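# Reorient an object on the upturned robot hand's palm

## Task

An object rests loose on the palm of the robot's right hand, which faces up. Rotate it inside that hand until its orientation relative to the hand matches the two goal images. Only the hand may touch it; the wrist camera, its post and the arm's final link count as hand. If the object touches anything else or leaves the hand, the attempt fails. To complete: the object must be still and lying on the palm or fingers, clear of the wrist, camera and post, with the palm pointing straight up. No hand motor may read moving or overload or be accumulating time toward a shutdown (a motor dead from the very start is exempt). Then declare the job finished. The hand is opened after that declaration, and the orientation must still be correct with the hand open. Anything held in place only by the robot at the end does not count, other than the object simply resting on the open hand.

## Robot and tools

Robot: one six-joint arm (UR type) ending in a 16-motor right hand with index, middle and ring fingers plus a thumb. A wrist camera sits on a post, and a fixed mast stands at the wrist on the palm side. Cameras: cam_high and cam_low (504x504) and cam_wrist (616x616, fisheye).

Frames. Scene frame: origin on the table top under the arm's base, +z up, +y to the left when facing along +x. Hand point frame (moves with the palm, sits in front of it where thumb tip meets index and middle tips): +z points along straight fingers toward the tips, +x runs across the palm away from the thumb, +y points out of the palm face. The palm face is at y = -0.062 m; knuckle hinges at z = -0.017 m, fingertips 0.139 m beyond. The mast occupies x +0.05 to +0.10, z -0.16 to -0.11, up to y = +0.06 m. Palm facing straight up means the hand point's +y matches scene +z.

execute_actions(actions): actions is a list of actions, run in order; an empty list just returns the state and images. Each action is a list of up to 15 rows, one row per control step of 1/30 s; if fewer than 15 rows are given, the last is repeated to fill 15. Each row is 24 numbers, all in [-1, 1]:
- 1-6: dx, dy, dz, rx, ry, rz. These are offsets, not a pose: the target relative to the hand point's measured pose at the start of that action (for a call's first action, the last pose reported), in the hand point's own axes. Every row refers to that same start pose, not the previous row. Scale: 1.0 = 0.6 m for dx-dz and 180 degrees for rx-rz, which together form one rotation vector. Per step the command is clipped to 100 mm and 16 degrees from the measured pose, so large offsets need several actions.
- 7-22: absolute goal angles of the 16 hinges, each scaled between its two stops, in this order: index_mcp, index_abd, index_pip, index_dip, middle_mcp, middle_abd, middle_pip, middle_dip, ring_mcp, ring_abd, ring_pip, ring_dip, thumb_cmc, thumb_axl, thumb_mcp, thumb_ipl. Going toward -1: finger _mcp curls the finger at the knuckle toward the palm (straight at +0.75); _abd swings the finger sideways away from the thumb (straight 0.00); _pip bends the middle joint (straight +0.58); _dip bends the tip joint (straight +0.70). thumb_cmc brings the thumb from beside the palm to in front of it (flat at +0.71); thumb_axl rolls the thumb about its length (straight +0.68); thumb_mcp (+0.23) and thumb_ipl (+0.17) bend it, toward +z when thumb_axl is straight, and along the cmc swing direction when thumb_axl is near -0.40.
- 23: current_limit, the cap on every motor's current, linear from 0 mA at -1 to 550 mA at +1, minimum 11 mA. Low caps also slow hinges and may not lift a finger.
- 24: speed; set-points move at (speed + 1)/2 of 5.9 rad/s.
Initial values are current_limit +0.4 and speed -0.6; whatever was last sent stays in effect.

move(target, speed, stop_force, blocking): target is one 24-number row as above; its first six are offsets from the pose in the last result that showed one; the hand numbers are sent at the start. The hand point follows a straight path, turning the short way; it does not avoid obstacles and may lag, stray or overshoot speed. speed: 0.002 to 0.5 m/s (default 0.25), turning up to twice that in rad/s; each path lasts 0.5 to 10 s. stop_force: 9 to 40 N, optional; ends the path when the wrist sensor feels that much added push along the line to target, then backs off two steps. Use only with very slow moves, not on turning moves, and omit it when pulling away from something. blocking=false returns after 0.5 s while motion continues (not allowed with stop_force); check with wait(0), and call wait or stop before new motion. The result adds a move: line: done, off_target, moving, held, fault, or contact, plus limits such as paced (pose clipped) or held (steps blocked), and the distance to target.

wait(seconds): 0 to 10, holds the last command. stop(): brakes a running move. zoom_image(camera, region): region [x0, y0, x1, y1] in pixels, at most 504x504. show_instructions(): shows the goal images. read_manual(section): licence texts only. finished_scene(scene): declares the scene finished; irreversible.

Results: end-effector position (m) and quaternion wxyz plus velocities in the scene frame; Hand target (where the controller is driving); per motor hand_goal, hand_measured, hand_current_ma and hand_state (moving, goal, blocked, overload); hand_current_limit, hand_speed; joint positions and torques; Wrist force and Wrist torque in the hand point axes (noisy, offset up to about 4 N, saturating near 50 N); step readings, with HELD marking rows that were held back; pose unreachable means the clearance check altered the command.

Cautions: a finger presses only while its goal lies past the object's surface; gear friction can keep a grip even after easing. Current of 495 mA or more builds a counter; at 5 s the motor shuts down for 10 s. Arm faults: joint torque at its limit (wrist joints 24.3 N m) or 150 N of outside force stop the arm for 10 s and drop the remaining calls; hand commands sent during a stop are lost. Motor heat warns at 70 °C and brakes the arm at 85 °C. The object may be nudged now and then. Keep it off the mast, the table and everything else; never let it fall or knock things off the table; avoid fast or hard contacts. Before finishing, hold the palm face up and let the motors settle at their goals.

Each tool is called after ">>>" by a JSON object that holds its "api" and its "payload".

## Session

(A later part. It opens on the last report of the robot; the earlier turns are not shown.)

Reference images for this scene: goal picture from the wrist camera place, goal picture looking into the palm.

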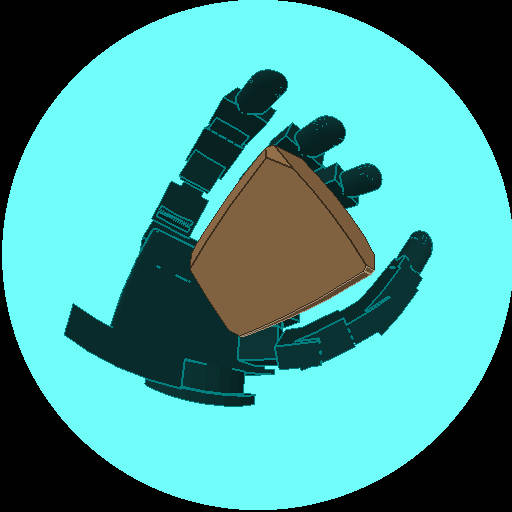

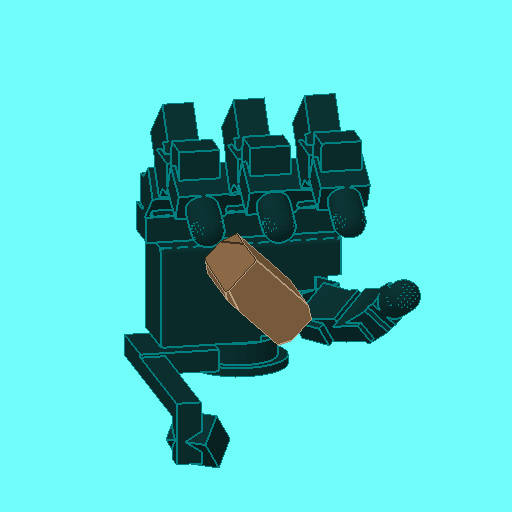

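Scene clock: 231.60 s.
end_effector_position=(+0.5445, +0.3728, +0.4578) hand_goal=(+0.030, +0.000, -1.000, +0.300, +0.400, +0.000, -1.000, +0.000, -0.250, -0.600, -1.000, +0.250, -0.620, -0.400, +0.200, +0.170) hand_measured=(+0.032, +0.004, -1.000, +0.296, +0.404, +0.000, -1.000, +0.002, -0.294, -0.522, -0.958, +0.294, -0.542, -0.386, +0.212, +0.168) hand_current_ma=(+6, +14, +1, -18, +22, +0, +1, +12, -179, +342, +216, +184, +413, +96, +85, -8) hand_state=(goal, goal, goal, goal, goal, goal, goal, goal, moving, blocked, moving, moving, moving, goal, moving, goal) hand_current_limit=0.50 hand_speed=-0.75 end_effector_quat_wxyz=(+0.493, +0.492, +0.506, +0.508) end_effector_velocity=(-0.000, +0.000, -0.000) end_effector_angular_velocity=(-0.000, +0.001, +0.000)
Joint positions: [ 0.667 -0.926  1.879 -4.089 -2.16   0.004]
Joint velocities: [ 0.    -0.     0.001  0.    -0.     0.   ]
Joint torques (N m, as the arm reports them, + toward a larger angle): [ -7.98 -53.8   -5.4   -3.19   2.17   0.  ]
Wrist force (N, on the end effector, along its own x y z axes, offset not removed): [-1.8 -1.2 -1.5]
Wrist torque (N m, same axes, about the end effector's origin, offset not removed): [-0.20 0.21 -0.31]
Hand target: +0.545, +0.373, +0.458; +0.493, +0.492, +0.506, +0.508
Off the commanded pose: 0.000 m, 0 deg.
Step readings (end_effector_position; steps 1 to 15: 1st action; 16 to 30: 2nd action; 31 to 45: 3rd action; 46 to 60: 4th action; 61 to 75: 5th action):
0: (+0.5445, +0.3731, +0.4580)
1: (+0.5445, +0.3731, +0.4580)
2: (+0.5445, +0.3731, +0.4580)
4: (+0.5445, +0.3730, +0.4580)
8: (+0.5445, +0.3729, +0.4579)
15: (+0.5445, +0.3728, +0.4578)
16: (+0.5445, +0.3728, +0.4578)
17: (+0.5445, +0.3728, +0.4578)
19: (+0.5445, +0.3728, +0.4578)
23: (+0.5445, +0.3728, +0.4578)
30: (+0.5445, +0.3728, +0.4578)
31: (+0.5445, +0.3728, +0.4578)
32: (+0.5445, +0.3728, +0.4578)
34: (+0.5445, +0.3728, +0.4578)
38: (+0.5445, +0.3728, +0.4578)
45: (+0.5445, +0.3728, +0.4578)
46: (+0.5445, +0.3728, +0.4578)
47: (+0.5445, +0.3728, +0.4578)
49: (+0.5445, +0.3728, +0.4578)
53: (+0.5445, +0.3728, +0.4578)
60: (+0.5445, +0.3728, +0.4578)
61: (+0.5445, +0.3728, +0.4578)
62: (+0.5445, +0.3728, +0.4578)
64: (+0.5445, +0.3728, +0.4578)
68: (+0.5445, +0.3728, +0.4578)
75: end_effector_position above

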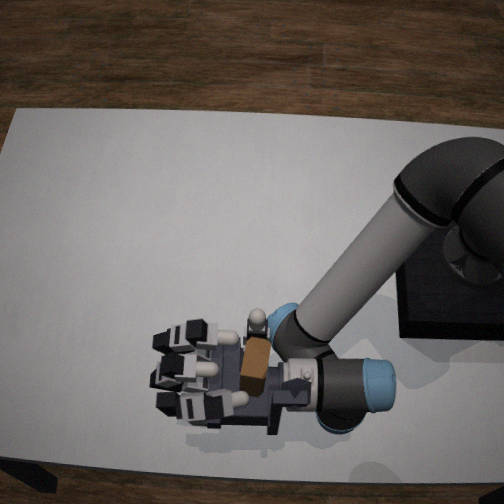

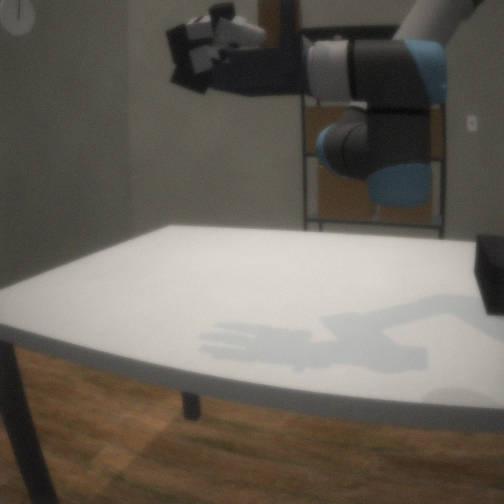

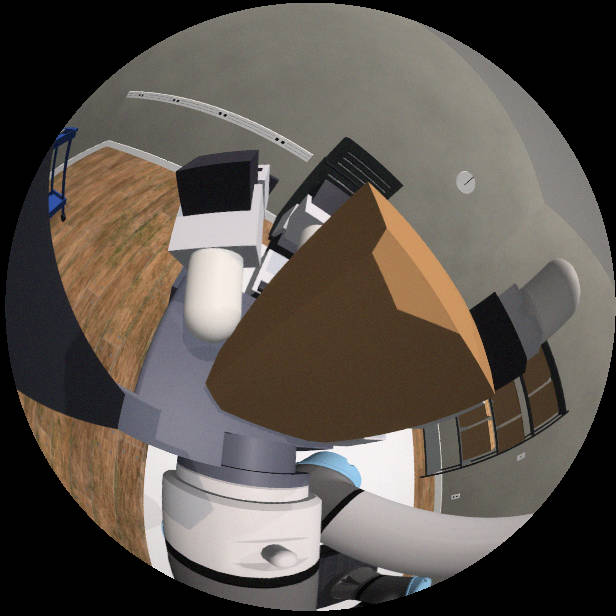

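>>> {"api": "move", "payload": {"target": [0,-0.18,0,0,0,0,0.03,0,-1,0.3,0.4,0,-1,0,-0.1,0.2,-1,0.25,-0.62,-0.4,0.2,0.17,0.5,-0.75], "speed": 0.08}}

>>> {"api": "zoom_image", "payload": {"camera": "cam_low", "region": [170, 30, 340, 200]}}

Scene clock: 241.87 s.
end_effector_position=(+0.5448, +0.3727, +0.3501) hand_goal=(+0.030, +0.000, -1.000, +0.300, +0.400, +0.000, -1.000, +0.000, -0.100, +0.200, -1.000, +0.250, -0.620, -0.400, +0.200, +0.170) hand_measured=(+0.032, +0.004, -1.000, +0.296, +0.404, +0.000, -1.000, +0.002, -0.100, +0.196, -1.000, +0.250, -0.614, -0.398, +0.204, +0.168) hand_current_ma=(+6, +14, +1, -18, +23, +0, +1, +12, -2, -14, +0, +4, +38, +14, +25, -8) hand_state=(goal, goal, goal, goal, goal, goal, goal, goal, goal, goal, goal, goal, goal, goal, goal, goal) hand_current_limit=0.50 hand_speed=-0.75 end_effector_quat_wxyz=(+0.493, +0.492, +0.506, +0.508) end_effector_velocity=(+0.000, +0.000, -0.003) end_effector_angular_velocity=(-0.001, +0.000, +0.000)
Joint positions: [ 0.667 -0.695  1.857 -4.298 -2.16   0.004]
Joint velocities: [ 0.     0.007 -0.002 -0.005  0.    -0.001]
Joint torques (N m, as the arm reports them, + toward a larger angle): [  5.7  -34.86 -20.81  -3.15  -1.44  -2.5 ]
Wrist force (N, on the end effector, along its own x y z axes, offset not removed): [-0.6 -0.7 -1.9]
Wrist torque (N m, same axes, about the end effector's origin, offset not removed): [-0.19 0.03 -0.16]
Hand target: +0.545, +0.373, +0.350; +0.493, +0.492, +0.506, +0.508
Off the commanded pose: 0.000 m, 0 deg.
move: done

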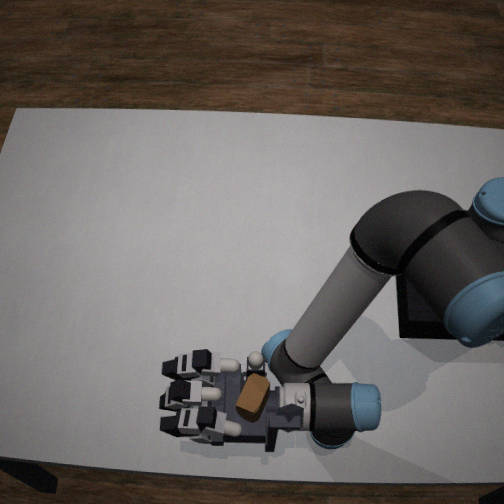

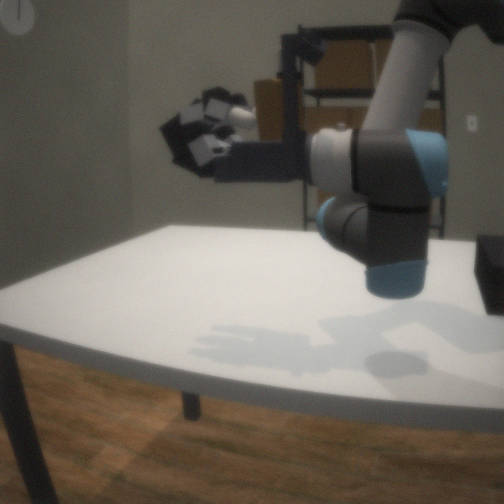

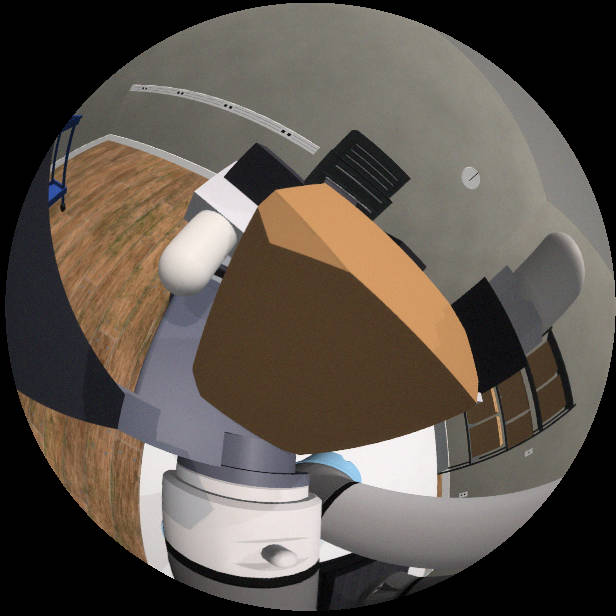

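Region (170, 30, 340, 200) of cam_low's 504x504 image, scaled by 2.965, with more detail than that image has.

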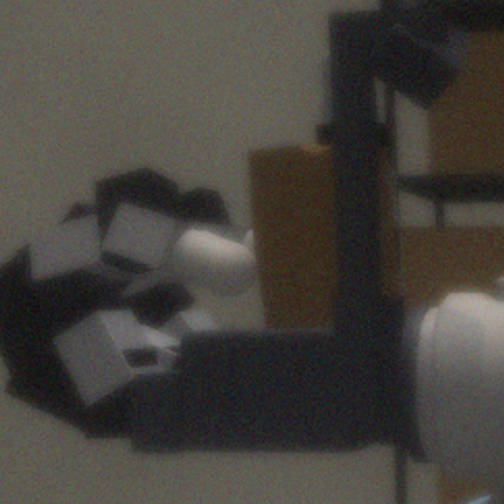

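>>> {"api": "execute_actions", "payload": {"actions": [[[0,0,0,0,0,0,0.03,0,-1,0.3,0.4,0,-1,0,-0.1,0.6,-1,0.3,-0.62,-0.4,0.2,0.17,0.5,-0.6]],[[0,0,0,0,0,0,0.03,0,-1,0.3,0.4,0,-1,0,-0.42,0.6,-1,0.55,-0.62,-0.4,0.2,0.17,0.5,-0.6]],[[0,0,0,0,0,0,0.03,0,-1,0.3,0.4,0,-1,0,-0.42,0.1,-1,0.58,-0.62,-0.4,0.2,0.17,0.5,-0.6]],[[0,0,0,0,0,0,0.03,0,-1,0.3,0.4,0,-1,0,-0.4,-0.4,-1,0.45,-0.62,-0.4,0.2,0.17,0.5,-0.6]]]}}

>>> {"api": "zoom_image", "payload": {"camera": "cam_high", "region": [180, 330, 320, 470]}}

Scene clock: 254.83 s.
end_effector_position=(+0.5448, +0.3727, +0.3501) hand_goal=(+0.030, +0.000, -1.000, +0.300, +0.400, +0.000, -1.000, +0.000, -0.400, -0.400, -1.000, +0.450, -0.620, -0.400, +0.200, +0.170) hand_measured=(+0.032, +0.004, -1.000, +0.296, +0.404, +0.000, -1.000, +0.002, -0.406, -0.300, -0.996, +0.454, -0.596, -0.398, +0.202, +0.168) hand_current_ma=(+6, +14, +1, -18, +23, +0, +1, +12, -48, +309, +29, +17, +166, +14, +4, -8) hand_state=(goal, goal, goal, goal, goal, goal, goal, goal, moving, moving, moving, goal, moving, goal, moving, goal) hand_current_limit=0.50 hand_speed=-0.60 end_effector_quat_wxyz=(+0.493, +0.492, +0.506, +0.508) end_effector_velocity=(-0.000, -0.001, -0.000) end_effector_angular_velocity=(+0.000, +0.001, -0.002)
Joint positions: [ 0.667 -0.695  1.857 -4.298 -2.16   0.004]
Joint velocities: [-0.     0.     0.001 -0.    -0.001  0.001]
Joint torques (N m, as the arm reports them, + toward a larger angle): [ -2.95 -57.92  -3.16  -0.4    0.96   0.03]
Wrist force (N, on the end effector, along its own x y z axes, offset not removed): [0.0 1.7 -0.8]
Wrist torque (N m, same axes, about the end effector's origin, offset not removed): [0.08 -0.08 -0.08]
Hand target: +0.545, +0.373, +0.350; +0.493, +0.492, +0.506, +0.508
Off the commanded pose: 0.000 m, 0 deg.
Step readings (end_effector_position; steps 1 to 15: 1st action; 16 to 30: 2nd action; 31 to 45: 3rd action; 46 to 60: 4th action):
0: (+0.5448, +0.3727, +0.3498)
1: (+0.5448, +0.3727, +0.3498)
2: (+0.5448, +0.3727, +0.3498)
4: (+0.5448, +0.3727, +0.3498)
8: (+0.5449, +0.3727, +0.3500)
15: (+0.5448, +0.3727, +0.3501)
16: (+0.5448, +0.3727, +0.3501)
17: (+0.5448, +0.3727, +0.3501)
19: (+0.5448, +0.3727, +0.3501)
23: (+0.5448, +0.3727, +0.3501)
30: (+0.5448, +0.3727, +0.3501)
31: (+0.5448, +0.3727, +0.3501)
32: (+0.5448, +0.3727, +0.3501)
34: (+0.5448, +0.3727, +0.3501)
38: (+0.5448, +0.3727, +0.3501)
45: (+0.5448, +0.3727, +0.3501)
46: (+0.5448, +0.3727, +0.3501)
47: (+0.5448, +0.3727, +0.3501)
49: (+0.5448, +0.3727, +0.3501)
53: (+0.5448, +0.3727, +0.3501)
60: end_effector_position above

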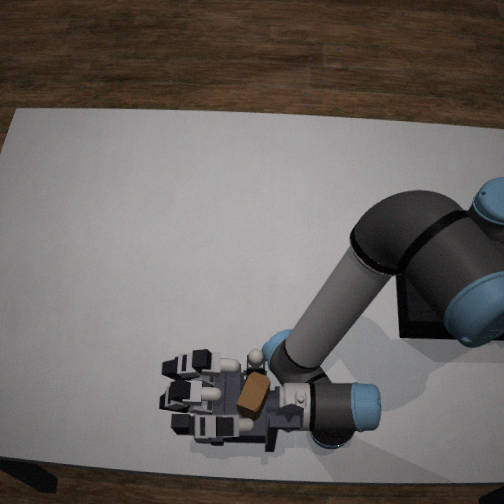

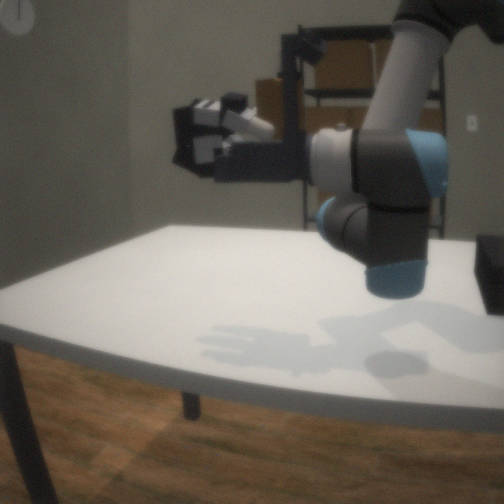

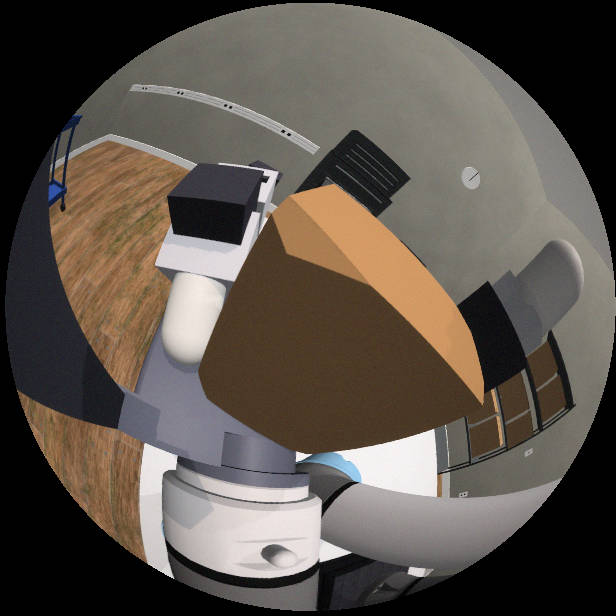

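Region (180, 330, 320, 470) of cam_high's 504x504 image, scaled by 3.600, with more detail than that image has.

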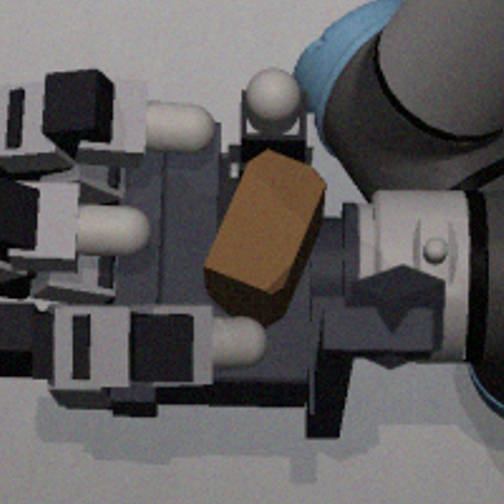

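>>> {"api": "execute_actions", "payload": {"actions": [[[0,0,0,0,0,0,0.03,0,-1,0.3,0.6,0,-1,-0.2,-0.28,-0.55,-1,0.28,-0.62,-0.4,0.2,0.17,0.5,-0.75]],[[0,0,0,0,0,0,0.03,0,-1,0.3,0.6,0,-1,-0.2,-0.12,-0.6,-1,0.05,-0.66,-0.4,0.2,0.17,0.5,-0.75]],[[0,0,0,0,0,0,0.03,0,-1,0.3,0.6,0,-1,-0.2,0,-0.1,-1,0.05,-0.66,-0.4,0.2,0.17,0.5,-0.6]],[[0,0,0,0,0,0,0.03,0,-1,0.3,0.6,0,-1,-0.2,0.2,0.2,-1,0.05,-0.4,-0.4,0.2,0.17,0.5,-0.7]]]}}

>>> {"api": "zoom_image", "payload": {"camera": "cam_high", "region": [180, 330, 320, 470]}}

Scene clock: 267.80 s.
end_effector_position=(+0.5448, +0.3727, +0.3501) hand_goal=(+0.030, +0.000, -1.000, +0.300, +0.600, +0.000, -1.000, -0.200, +0.200, +0.200, -1.000, +0.050, -0.400, -0.400, +0.200, +0.170) hand_measured=(+0.032, +0.004, -1.000, +0.296, +0.606, +0.000, -1.000, -0.198, +0.202, +0.196, -1.000, +0.046, -0.400, -0.400, +0.202, +0.168) hand_current_ma=(+7, +14, +1, -18, +29, +0, +1, +12, +13, -12, +1, -20, +4, +0, +9, -8) hand_state=(goal, goal, goal, goal, goal, goal, goal, goal, goal, moving, goal, goal, moving, goal, goal, goal) hand_current_limit=0.50 hand_speed=-0.70 end_effector_quat_wxyz=(+0.493, +0.492, +0.506, +0.508) end_effector_velocity=(-0.000, +0.000, -0.000) end_effector_angular_velocity=(-0.001, +0.002, +0.001)
Joint positions: [ 0.667 -0.695  1.857 -4.298 -2.16   0.004]
Joint velocities: [ 0.001 -0.     0.002  0.001  0.    -0.   ]
Joint torques (N m, as the arm reports them, + toward a larger angle): [ -2.9  -58.07  -2.27  -0.5    1.4    0.11]
Wrist force (N, on the end effector, along its own x y z axes, offset not removed): [0.1 -2.0 -1.3]
Wrist torque (N m, same axes, about the end effector's origin, offset not removed): [-0.41 0.02 -0.10]
Hand target: +0.545, +0.373, +0.350; +0.493, +0.492, +0.506, +0.508
Off the commanded pose: 0.000 m, 0 deg.
Step readings (end_effector_position; steps 1 to 15: 1st action; 16 to 30: 2nd action; 31 to 45: 3rd action; 46 to 60: 4th action):
0: (+0.5448, +0.3727, +0.3501)
1: (+0.5448, +0.3727, +0.3501)
2: (+0.5448, +0.3727, +0.3501)
4: (+0.5448, +0.3727, +0.3501)
8: (+0.5448, +0.3727, +0.3501)
15: (+0.5448, +0.3727, +0.3501)
16: (+0.5448, +0.3727, +0.3501)
17: (+0.5448, +0.3727, +0.3501)
19: (+0.5448, +0.3727, +0.3501)
23: (+0.5448, +0.3727, +0.3501)
30: (+0.5448, +0.3727, +0.3501)
31: (+0.5448, +0.3727, +0.3501)
32: (+0.5448, +0.3727, +0.3501)
34: (+0.5448, +0.3727, +0.3501)
38: (+0.5448, +0.3727, +0.3501)
45: (+0.5448, +0.3727, +0.3501)
46: (+0.5448, +0.3727, +0.3501)
47: (+0.5448, +0.3727, +0.3501)
49: (+0.5448, +0.3727, +0.3501)
53: (+0.5448, +0.3727, +0.3501)
60: end_effector_position above

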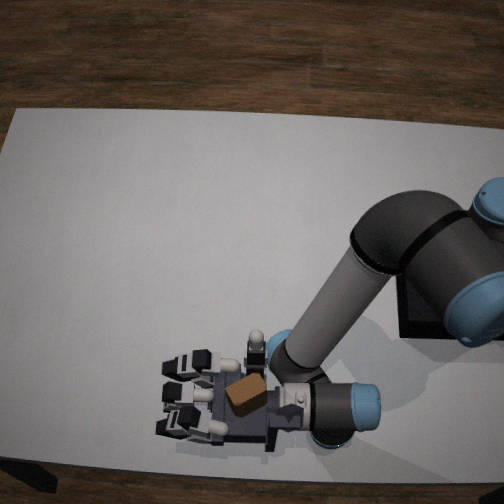

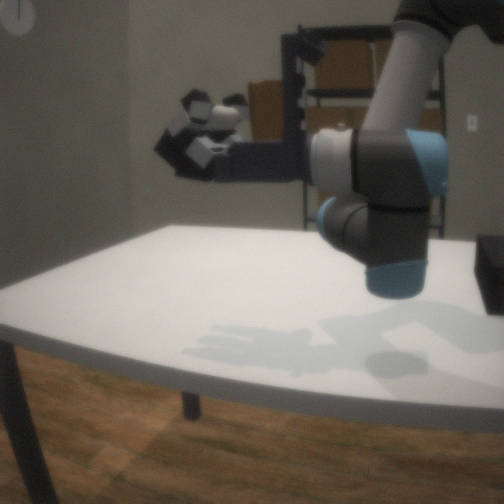

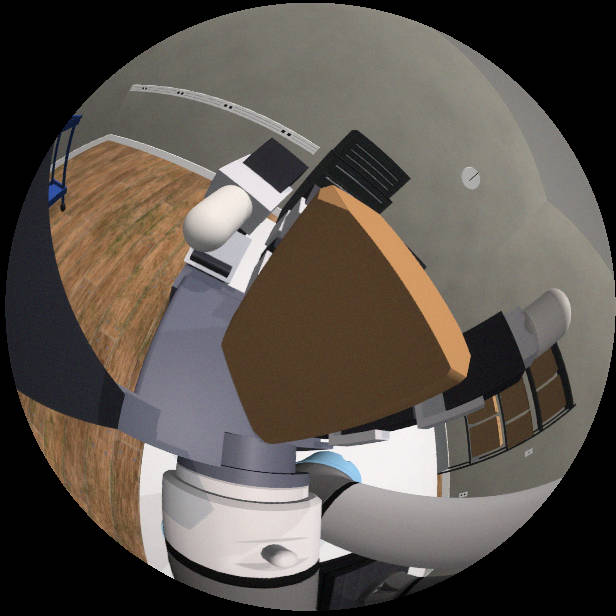

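Region (180, 330, 320, 470) of cam_high's 504x504 image, scaled by 3.600, with more detail than that image has.

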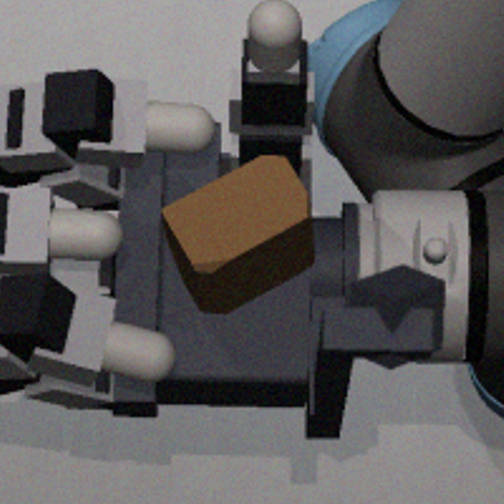

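>>> {"api": "execute_actions", "payload": {"actions": [[[0,0,0,0,0,0,0,0.4,-1,-0.15,0.6,0,-1,-0.2,0.2,0.2,-1,0.05,-0.2,-0.4,0.2,0.17,0.5,-0.6]],[[0,0,0,0,0,0,-0.1,0.75,-1,-0.2,0.6,0,-1,-0.2,0.2,0.2,-1,0.05,-0.2,-0.4,0.2,0.17,0.5,-0.7]],[[0,0,0,0,0,0,-0.15,0.9,-1,-0.25,0.6,0,-1,-0.2,0.2,0.2,-1,0.05,-0.2,-0.4,0.2,0.17,0.5,-0.8]]]}}

>>> {"api": "zoom_image", "payload": {"camera": "cam_high", "region": [180, 330, 320, 470]}}

Scene clock: 285.90 s.
end_effector_position=(+0.5448, +0.3727, +0.3501) hand_goal=(-0.150, +0.900, -1.000, -0.250, +0.600, +0.000, -1.000, -0.200, +0.200, +0.200, -1.000, +0.050, -0.200, -0.400, +0.200, +0.170) hand_measured=(-0.144, +0.898, -1.000, -0.248, +0.606, +0.000, -1.000, -0.198, +0.202, +0.196, -1.000, +0.046, -0.198, -0.400, +0.202, +0.170) hand_current_ma=(+36, -11, +1, +13, +29, +0, +1, +12, +13, -15, +1, -20, +15, +0, +10, -7) hand_state=(goal, goal, goal, goal, goal, goal, goal, goal, goal, goal, goal, goal, goal, goal, goal, goal) hand_current_limit=0.50 hand_speed=-0.80 end_effector_quat_wxyz=(+0.493, +0.492, +0.506, +0.508) end_effector_velocity=(-0.000, +0.000, -0.001) end_effector_angular_velocity=(-0.001, +0.001, +0.001)
Joint positions: [ 0.667 -0.695  1.857 -4.298 -2.16   0.004]
Joint velocities: [ 0.     0.001  0.    -0.001  0.    -0.   ]
Joint torques (N m, as the arm reports them, + toward a larger angle): [ -1.89 -58.92  -1.39  -0.28   1.06   0.46]
Wrist force (N, on the end effector, along its own x y z axes, offset not removed): [0.3 -0.1 -2.5]
Wrist torque (N m, same axes, about the end effector's origin, offset not removed): [-0.07 0.06 -0.09]
Hand target: +0.545, +0.373, +0.350; +0.493, +0.492, +0.506, +0.508
Off the commanded pose: 0.000 m, 0 deg.
Step readings (end_effector_position; steps 1 to 15: 1st action; 16 to 30: 2nd action; 31 to 45: 3rd action):
0: (+0.5448, +0.3727, +0.3501)
1: (+0.5448, +0.3727, +0.3501)
2: (+0.5448, +0.3727, +0.3501)
4: (+0.5448, +0.3727, +0.3501)
8: (+0.5448, +0.3727, +0.3501)
15: (+0.5448, +0.3727, +0.3501)
16: (+0.5448, +0.3727, +0.3501)
17: (+0.5448, +0.3727, +0.3501)
19: (+0.5448, +0.3727, +0.3501)
23: (+0.5448, +0.3727, +0.3501)
30: (+0.5448, +0.3727, +0.3501)
31: (+0.5448, +0.3727, +0.3501)
32: (+0.5448, +0.3727, +0.3501)
34: (+0.5448, +0.3727, +0.3501)
38: (+0.5448, +0.3727, +0.3501)
45: end_effector_position above

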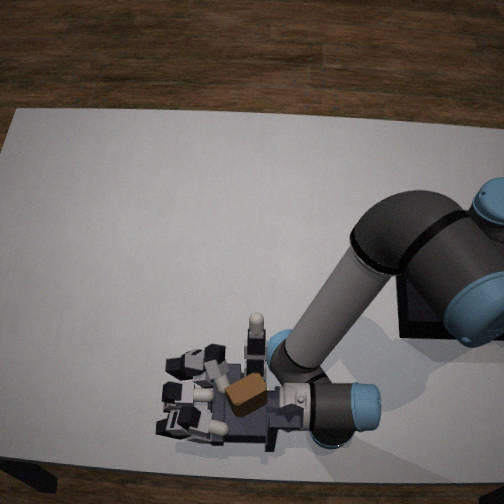

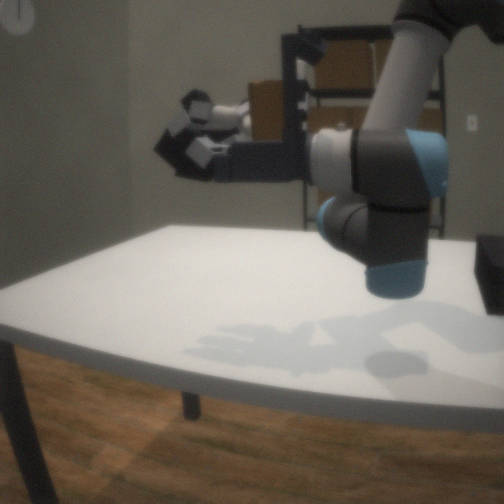

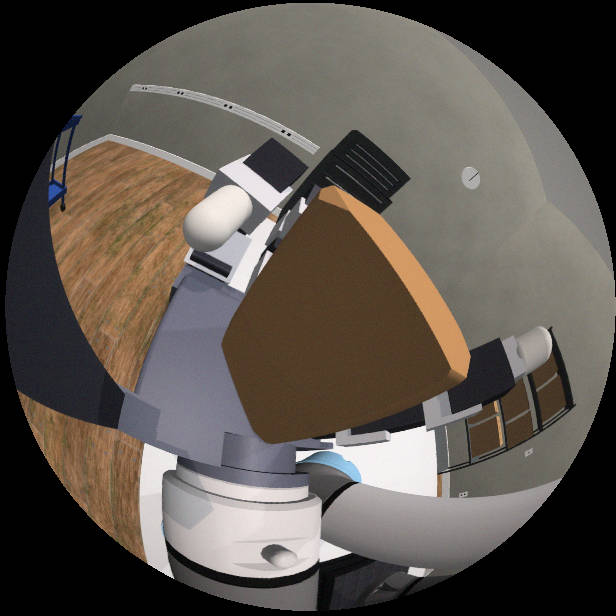

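Region (180, 330, 320, 470) of cam_high's 504x504 image, scaled by 3.600, with more detail than that image has.

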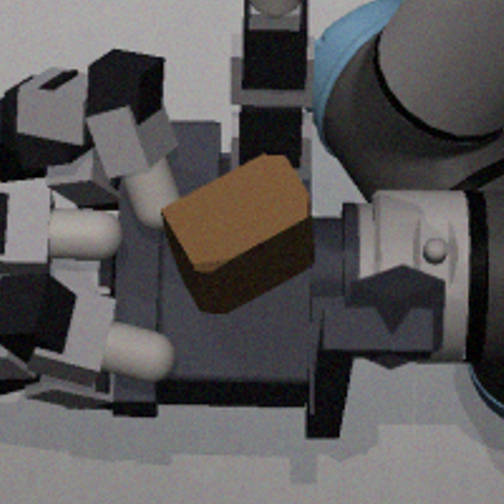

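Use the middle finger instead.

>>> {"api": "execute_actions", "payload": {"actions": [[[0,0,0,0,0,0,0.4,0.3,-1,-0.2,0.4,-0.6,-1,-0.2,0.7,0,-0.6,0.05,-0.2,-0.4,0.2,0.17,0.5,-0.4]],[[0,0,0,0,0,0,0.7,0,-0.6,0,-0.08,-0.7,-1,-0.12,0.7,0,-0.6,0.05,-0.2,-0.4,0.2,0.17,0.5,-0.55]],[[0,0,0,0,0,0,0.7,0,-0.6,0,-0.05,-0.35,-1,-0.05,0.7,0,-0.6,0.05,-0.2,-0.4,0.2,0.17,0.5,-0.7]],[[0,0,0,0,0,0,0.7,0,-0.6,0,-0.02,-0.15,-1,-0.02,0.7,0,-0.6,0.05,-0.2,-0.4,0.2,0.17,0.5,-0.8]]]}}

>>> {"api": "zoom_image", "payload": {"camera": "cam_high", "region": [180, 330, 320, 470]}}

Scene clock: 299.57 s.
end_effector_position=(+0.5448, +0.3727, +0.3501) hand_goal=(+0.700, +0.000, -0.600, +0.000, -0.020, -0.150, -1.000, -0.020, +0.700, +0.000, -0.600, +0.050, -0.200, -0.400, +0.200, +0.170) hand_measured=(+0.708, +0.004, -0.602, -0.004, -0.020, -0.156, -1.000, -0.024, +0.706, +0.004, -0.602, +0.046, -0.198, -0.400, +0.202, +0.170) hand_current_ma=(+39, +14, -13, -19, +4, -23, +1, -23, +37, +15, -14, -18, +15, +0, +10, -7) hand_state=(goal, goal, goal, goal, goal, moving, goal, goal, goal, goal, goal, goal, goal, goal, goal, goal) hand_current_limit=0.50 hand_speed=-0.80 end_effector_quat_wxyz=(+0.493, +0.492, +0.506, +0.508) end_effector_velocity=(+0.000, +0.000, +0.001) end_effector_angular_velocity=(+0.003, -0.004, +0.001)
Joint positions: [ 0.667 -0.695  1.857 -4.298 -2.16   0.004]
Joint velocities: [-0.    -0.    -0.003 -0.002  0.001  0.   ]
Joint torques (N m, as the arm reports them, + toward a larger angle): [ -2.59 -57.86  -1.58  -0.24   1.07   0.32]
Wrist force (N, on the end effector, along its own x y z axes, offset not removed): [-0.9 -0.2 -1.1]
Wrist torque (N m, same axes, about the end effector's origin, offset not removed): [-0.09 0.06 -0.24]
Hand target: +0.545, +0.373, +0.350; +0.493, +0.492, +0.506, +0.508
Off the commanded pose: 0.000 m, 0 deg.
Step readings (end_effector_position; steps 1 to 15: 1st action; 16 to 30: 2nd action; 31 to 45: 3rd action; 46 to 60: 4th action):
0: (+0.5448, +0.3727, +0.3501)
1: (+0.5448, +0.3727, +0.3501)
2: (+0.5448, +0.3727, +0.3501)
4: (+0.5448, +0.3727, +0.3501)
8: (+0.5448, +0.3727, +0.3501)
15: (+0.5448, +0.3727, +0.3501)
16: (+0.5448, +0.3727, +0.3501)
17: (+0.5448, +0.3727, +0.3501)
19: (+0.5448, +0.3727, +0.3501)
23: (+0.5448, +0.3727, +0.3501)
30: (+0.5448, +0.3727, +0.3501)
31: (+0.5448, +0.3727, +0.3501)
32: (+0.5448, +0.3727, +0.3501)
34: (+0.5448, +0.3727, +0.3501)
38: (+0.5448, +0.3727, +0.3501)
45: (+0.5448, +0.3727, +0.3501)
46: (+0.5448, +0.3727, +0.3501)
47: (+0.5448, +0.3727, +0.3501)
49: (+0.5448, +0.3727, +0.3501)
53: (+0.5448, +0.3727, +0.3501)
60: end_effector_position above

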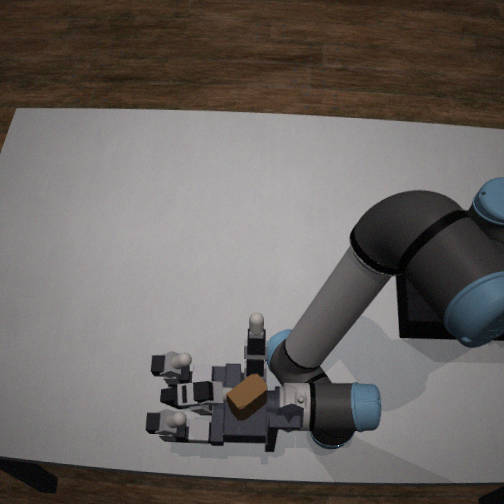

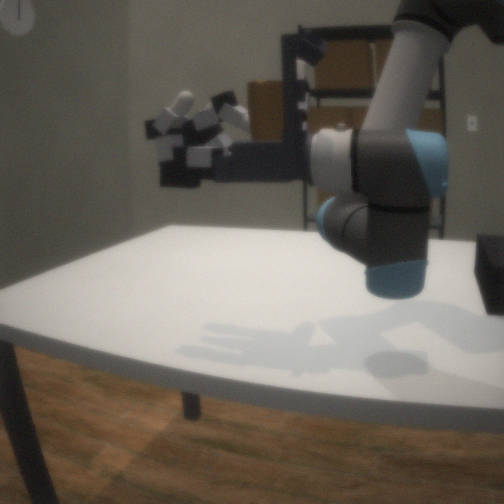

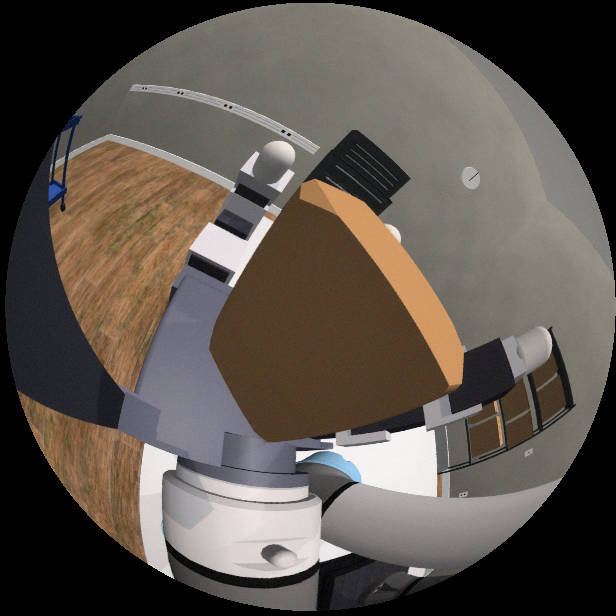

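Region (180, 330, 320, 470) of cam_high's 504x504 image, scaled by 3.600, with more detail than that image has.

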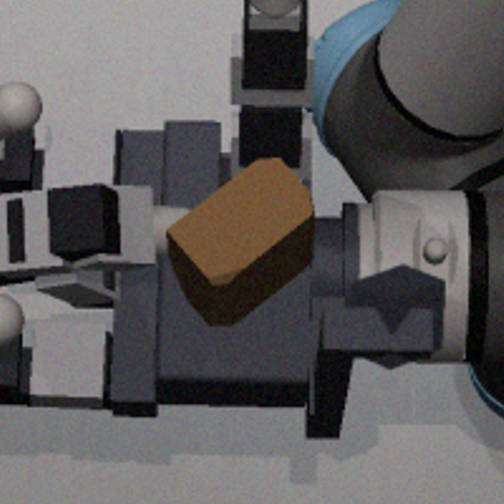

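>>> {"api": "move", "payload": {"target": [0,0,0,0.105,0,-0.08,0.7,0,-0.6,0,0.25,0,-1,-0.1,0.25,-0.2,-1,-0.1,-0.2,-0.4,0.2,0.17,0.5,-0.6], "speed": 0.08}}

>>> {"api": "move", "payload": {"target": [0,0,0,-0.105,0,0.08,0.7,0,-0.6,0,0.25,0,-1,-0.1,0.25,-0.2,-1,-0.1,-0.2,-0.4,0.2,0.17,0.5,-0.6], "speed": 0.08}}

>>> {"api": "zoom_image", "payload": {"camera": "cam_high", "region": [180, 330, 320, 470]}}

Scene clock: 314.30 s.
end_effector_position=(+0.5449, +0.3727, +0.3502) hand_goal=(+0.700, +0.000, -0.600, +0.000, +0.250, +0.000, -1.000, -0.100, +0.250, -0.200, -1.000, -0.100, -0.200, -0.400, +0.200, +0.170) hand_measured=(+0.708, +0.002, -0.602, -0.004, +0.254, -0.002, -1.000, -0.098, +0.264, -0.196, -1.000, -0.098, -0.198, -0.400, +0.202, +0.170) hand_current_ma=(+40, +11, -8, -17, +24, -14, +1, +12, +79, +14, +2, +7, +15, +0, +10, -7) hand_state=(goal, goal, goal, goal, goal, goal, goal, goal, goal, goal, goal, goal, goal, goal, goal, goal) hand_current_limit=0.50 hand_speed=-0.60 end_effector_quat_wxyz=(+0.466, +0.499, +0.640, +0.353) end_effector_velocity=(+0.000, +0.000, -0.001) end_effector_angular_velocity=(-0.009, +0.013, -0.000)
Joint positions: [ 0.664 -0.949  2.053 -3.846 -2.161 -0.028]
Joint velocities: [-0.    -0.007  0.003  0.019  0.    -0.   ]
Joint torques (N m, as the arm reports them, + toward a larger angle): [ -1.9  -52.86  -1.27  -0.93  -2.7   -2.  ]
Wrist force (N, on the end effector, along its own x y z axes, offset not removed): [0.4 0.5 1.8]
Wrist torque (N m, same axes, about the end effector's origin, offset not removed): [-0.24 -0.26 -0.01]
Hand target: +0.545, +0.373, +0.350; +0.466, +0.499, +0.640, +0.353
Off the commanded pose: 0.000 m, 0 deg.
move: done

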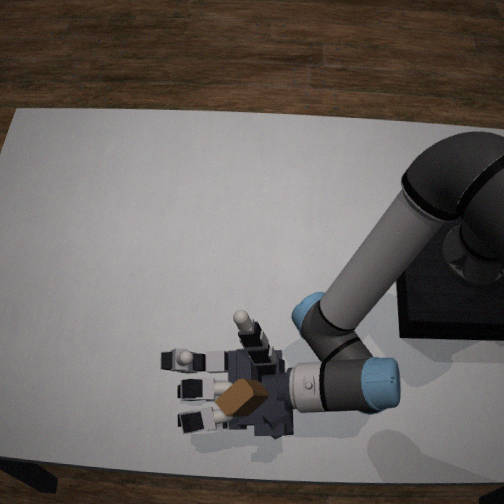

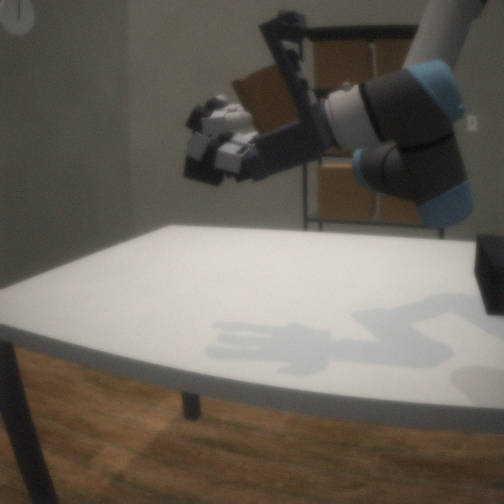

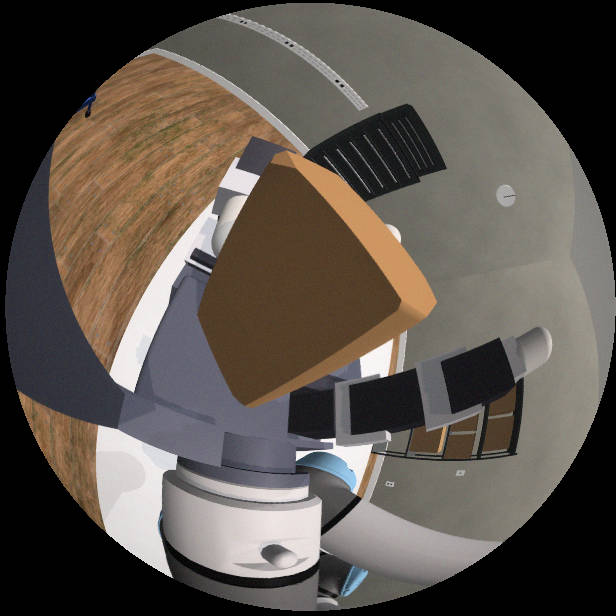

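Scene clock: 317.27 s.
end_effector_position=(+0.5448, +0.3726, +0.3501) hand_goal=(+0.700, +0.000, -0.600, +0.000, +0.250, +0.000, -1.000, -0.100, +0.250, -0.200, -1.000, -0.100, -0.200, -0.400, +0.200, +0.170) hand_measured=(+0.708, +0.002, -0.602, -0.004, +0.254, -0.002, -1.000, -0.098, +0.264, -0.196, -1.000, -0.098, -0.198, -0.400, +0.202, +0.170) hand_current_ma=(+40, +11, -8, -17, +25, -14, +1, +12, +79, +14, +2, +7, +15, +0, +10, -7) hand_state=(goal, goal, goal, goal, goal, goal, goal, goal, goal, goal, goal, goal, goal, goal, goal, goal) hand_current_limit=0.50 hand_speed=-0.60 end_effector_quat_wxyz=(+0.493, +0.492, +0.506, +0.508) end_effector_velocity=(-0.000, -0.000, +0.000) end_effector_angular_velocity=(+0.008, -0.010, +0.000)
Joint positions: [ 0.667 -0.695  1.857 -4.298 -2.16   0.004]
Joint velocities: [ 0.     0.007 -0.007 -0.012  0.     0.001]
Joint torques (N m, as the arm reports them, + toward a larger angle): [  8.36 -35.73 -22.69  -3.63  -1.87   2.11]
Wrist force (N, on the end effector, along its own x y z axes, offset not removed): [1.3 0.6 -1.8]
Wrist torque (N m, same axes, about the end effector's origin, offset not removed): [0.06 -0.15 0.02]
Hand target: +0.545, +0.373, +0.350; +0.493, +0.492, +0.506, +0.509
Off the commanded pose: 0.000 m, 0 deg.
move: done

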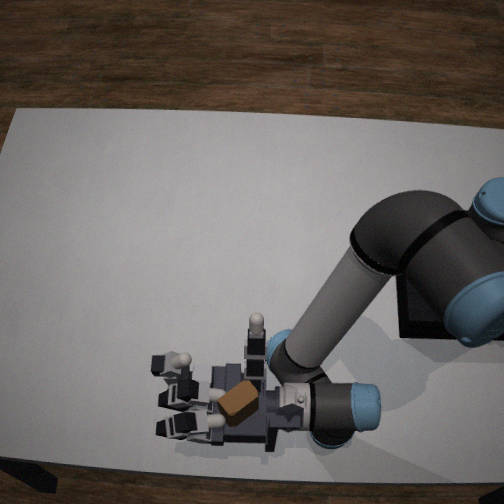

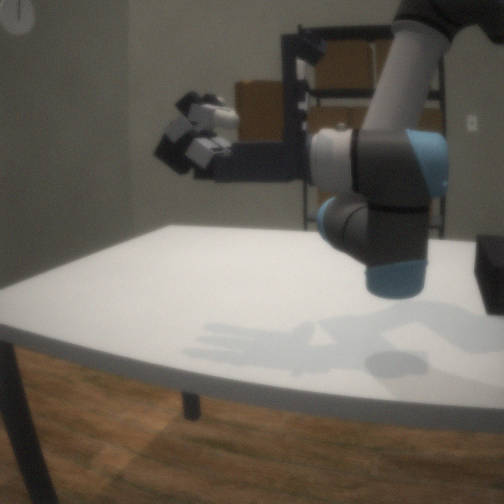

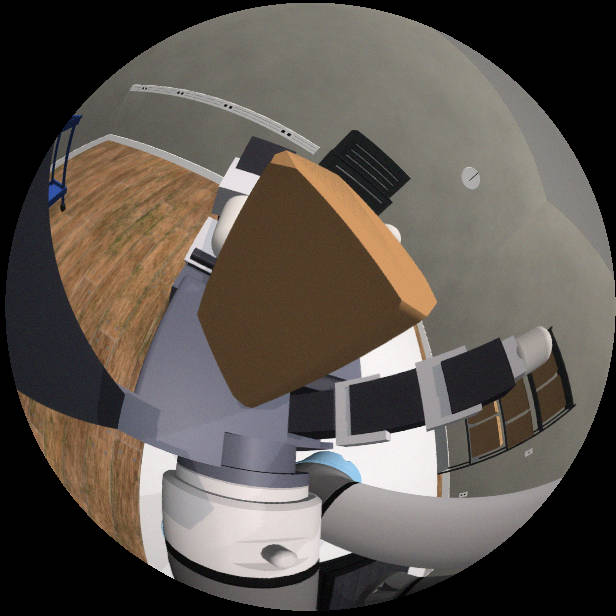

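Region (180, 330, 320, 470) of cam_high's 504x504 image, scaled by 3.600, with more detail than that image has.

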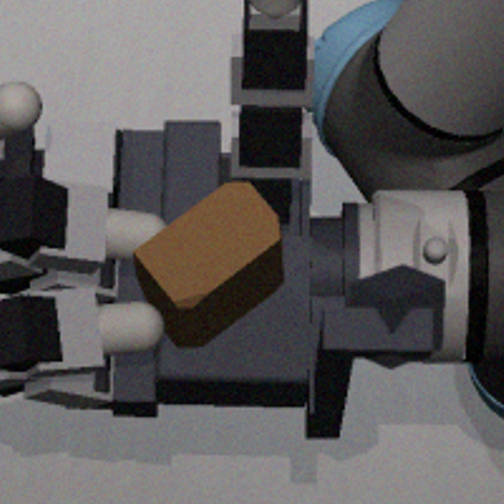

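Small nudge with the middle finger, then retract.

>>> {"api": "execute_actions", "payload": {"actions": [[[0,0,0,0,0,0,0.7,0,-0.6,0,0.22,0,-1,-0.18,0.8,0,-1,-0.1,-0.2,-0.4,0.2,0.17,0.5,-0.5]],[[0,0,0,0,0,0,0.7,0,-0.6,0,0.2,0.2,-1,-0.18,0.9,0,-0.8,-0.1,-0.2,-0.4,0.2,0.17,0.5,-0.8]],[[0,0,0,0,0,0,0.7,0,-0.6,0,0.8,-0.1,-1,-0.18,0.9,0,-0.8,-0.1,-0.2,-0.4,0.2,0.17,0.5,-0.4]],[[0,0,0,0,0,0,0.7,0,-0.6,0,0.9,0,-0.8,-0.18,0.9,0,-0.8,-0.1,-0.2,-0.4,0.2,0.17,0.5,-0.4]]]}}

>>> {"api": "zoom_image", "payload": {"camera": "cam_high", "region": [180, 330, 320, 470]}}

Scene clock: 334.00 s.
end_effector_position=(+0.5448, +0.3726, +0.3501) hand_goal=(+0.700, +0.000, -0.600, +0.000, +0.900, +0.000, -0.800, -0.180, +0.900, +0.000, -0.800, -0.100, -0.200, -0.400, +0.200, +0.170) hand_measured=(+0.708, +0.002, -0.602, -0.004, +0.906, -0.002, -0.802, -0.178, +0.906, -0.004, -0.802, -0.098, -0.198, -0.400, +0.202, +0.170) hand_current_ma=(+40, +11, -8, -17, +34, -14, -14, +11, +34, -15, -14, +7, +15, +0, +10, -7) hand_state=(goal, goal, goal, goal, goal, goal, goal, goal, goal, goal, goal, goal, goal, goal, goal, goal) hand_current_limit=0.50 hand_speed=-0.40 end_effector_quat_wxyz=(+0.493, +0.492, +0.506, +0.508) end_effector_velocity=(-0.000, -0.000, -0.001) end_effector_angular_velocity=(-0.001, +0.001, +0.001)
Joint positions: [ 0.667 -0.695  1.857 -4.298 -2.16   0.004]
Joint velocities: [-0.     0.     0.002 -0.     0.001  0.   ]
Joint torques (N m, as the arm reports them, + toward a larger angle): [  5.52 -59.97   0.37  -0.75  -0.49   1.53]
Wrist force (N, on the end effector, along its own x y z axes, offset not removed): [-2.0 0.8 -3.2]
Wrist torque (N m, same axes, about the end effector's origin, offset not removed): [0.37 0.32 -0.19]
Hand target: +0.545, +0.373, +0.350; +0.493, +0.492, +0.506, +0.508
Off the commanded pose: 0.000 m, 0 deg.
Step readings (end_effector_position; steps 1 to 15: 1st action; 16 to 30: 2nd action; 31 to 45: 3rd action; 46 to 60: 4th action):
0: (+0.5448, +0.3726, +0.3501)
1: (+0.5448, +0.3726, +0.3501)
2: (+0.5448, +0.3726, +0.3501)
4: (+0.5449, +0.3727, +0.3500)
8: (+0.5448, +0.3727, +0.3500)
15: (+0.5448, +0.3726, +0.3501)
16: (+0.5448, +0.3726, +0.3501)
17: (+0.5448, +0.3726, +0.3501)
19: (+0.5448, +0.3726, +0.3501)
23: (+0.5448, +0.3726, +0.3501)
30: (+0.5448, +0.3726, +0.3501)
31: (+0.5448, +0.3726, +0.3501)
32: (+0.5448, +0.3726, +0.3501)
34: (+0.5448, +0.3726, +0.3501)
38: (+0.5448, +0.3726, +0.3501)
45: (+0.5448, +0.3726, +0.3501)
46: (+0.5448, +0.3726, +0.3501)
47: (+0.5448, +0.3726, +0.3501)
49: (+0.5448, +0.3726, +0.3501)
53: (+0.5448, +0.3726, +0.3501)
60: end_effector_position above

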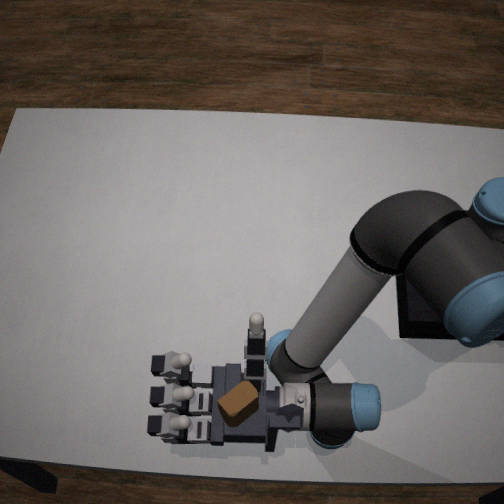

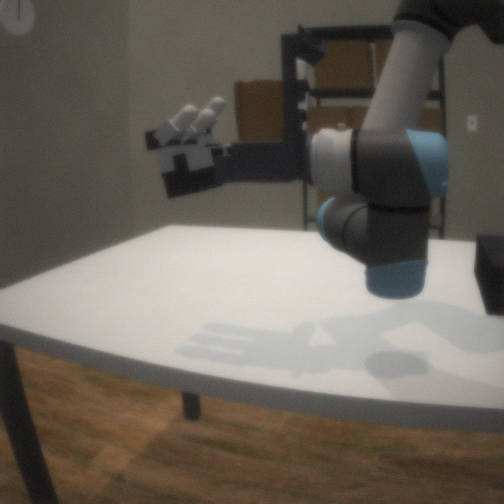

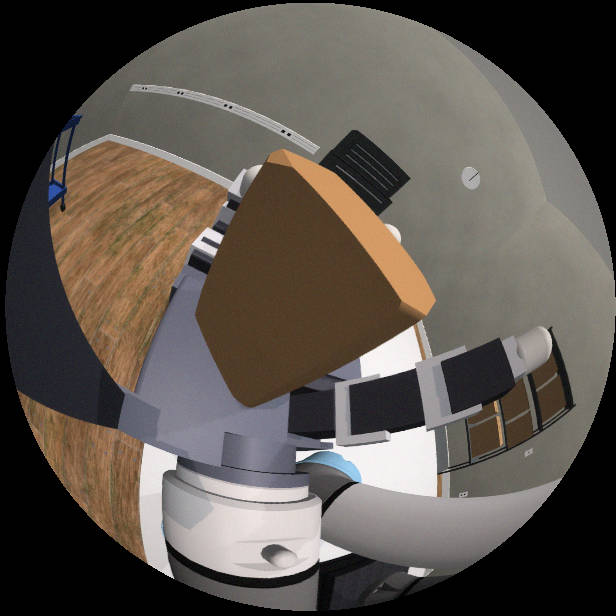

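Region (180, 330, 320, 470) of cam_high's 504x504 image, scaled by 3.600, with more detail than that image has.

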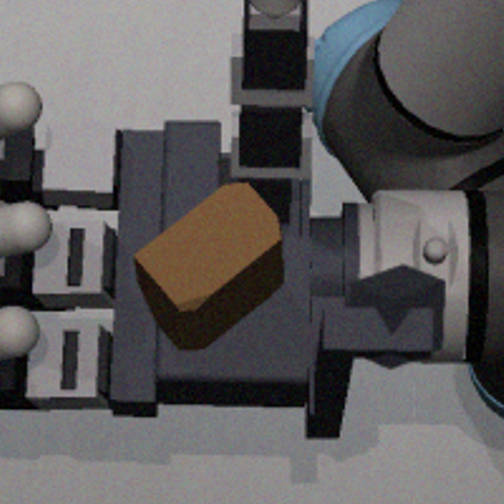

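>>> {"api": "finished_scene", "payload": {"scene": 2}}

The scene is finished: the task was done.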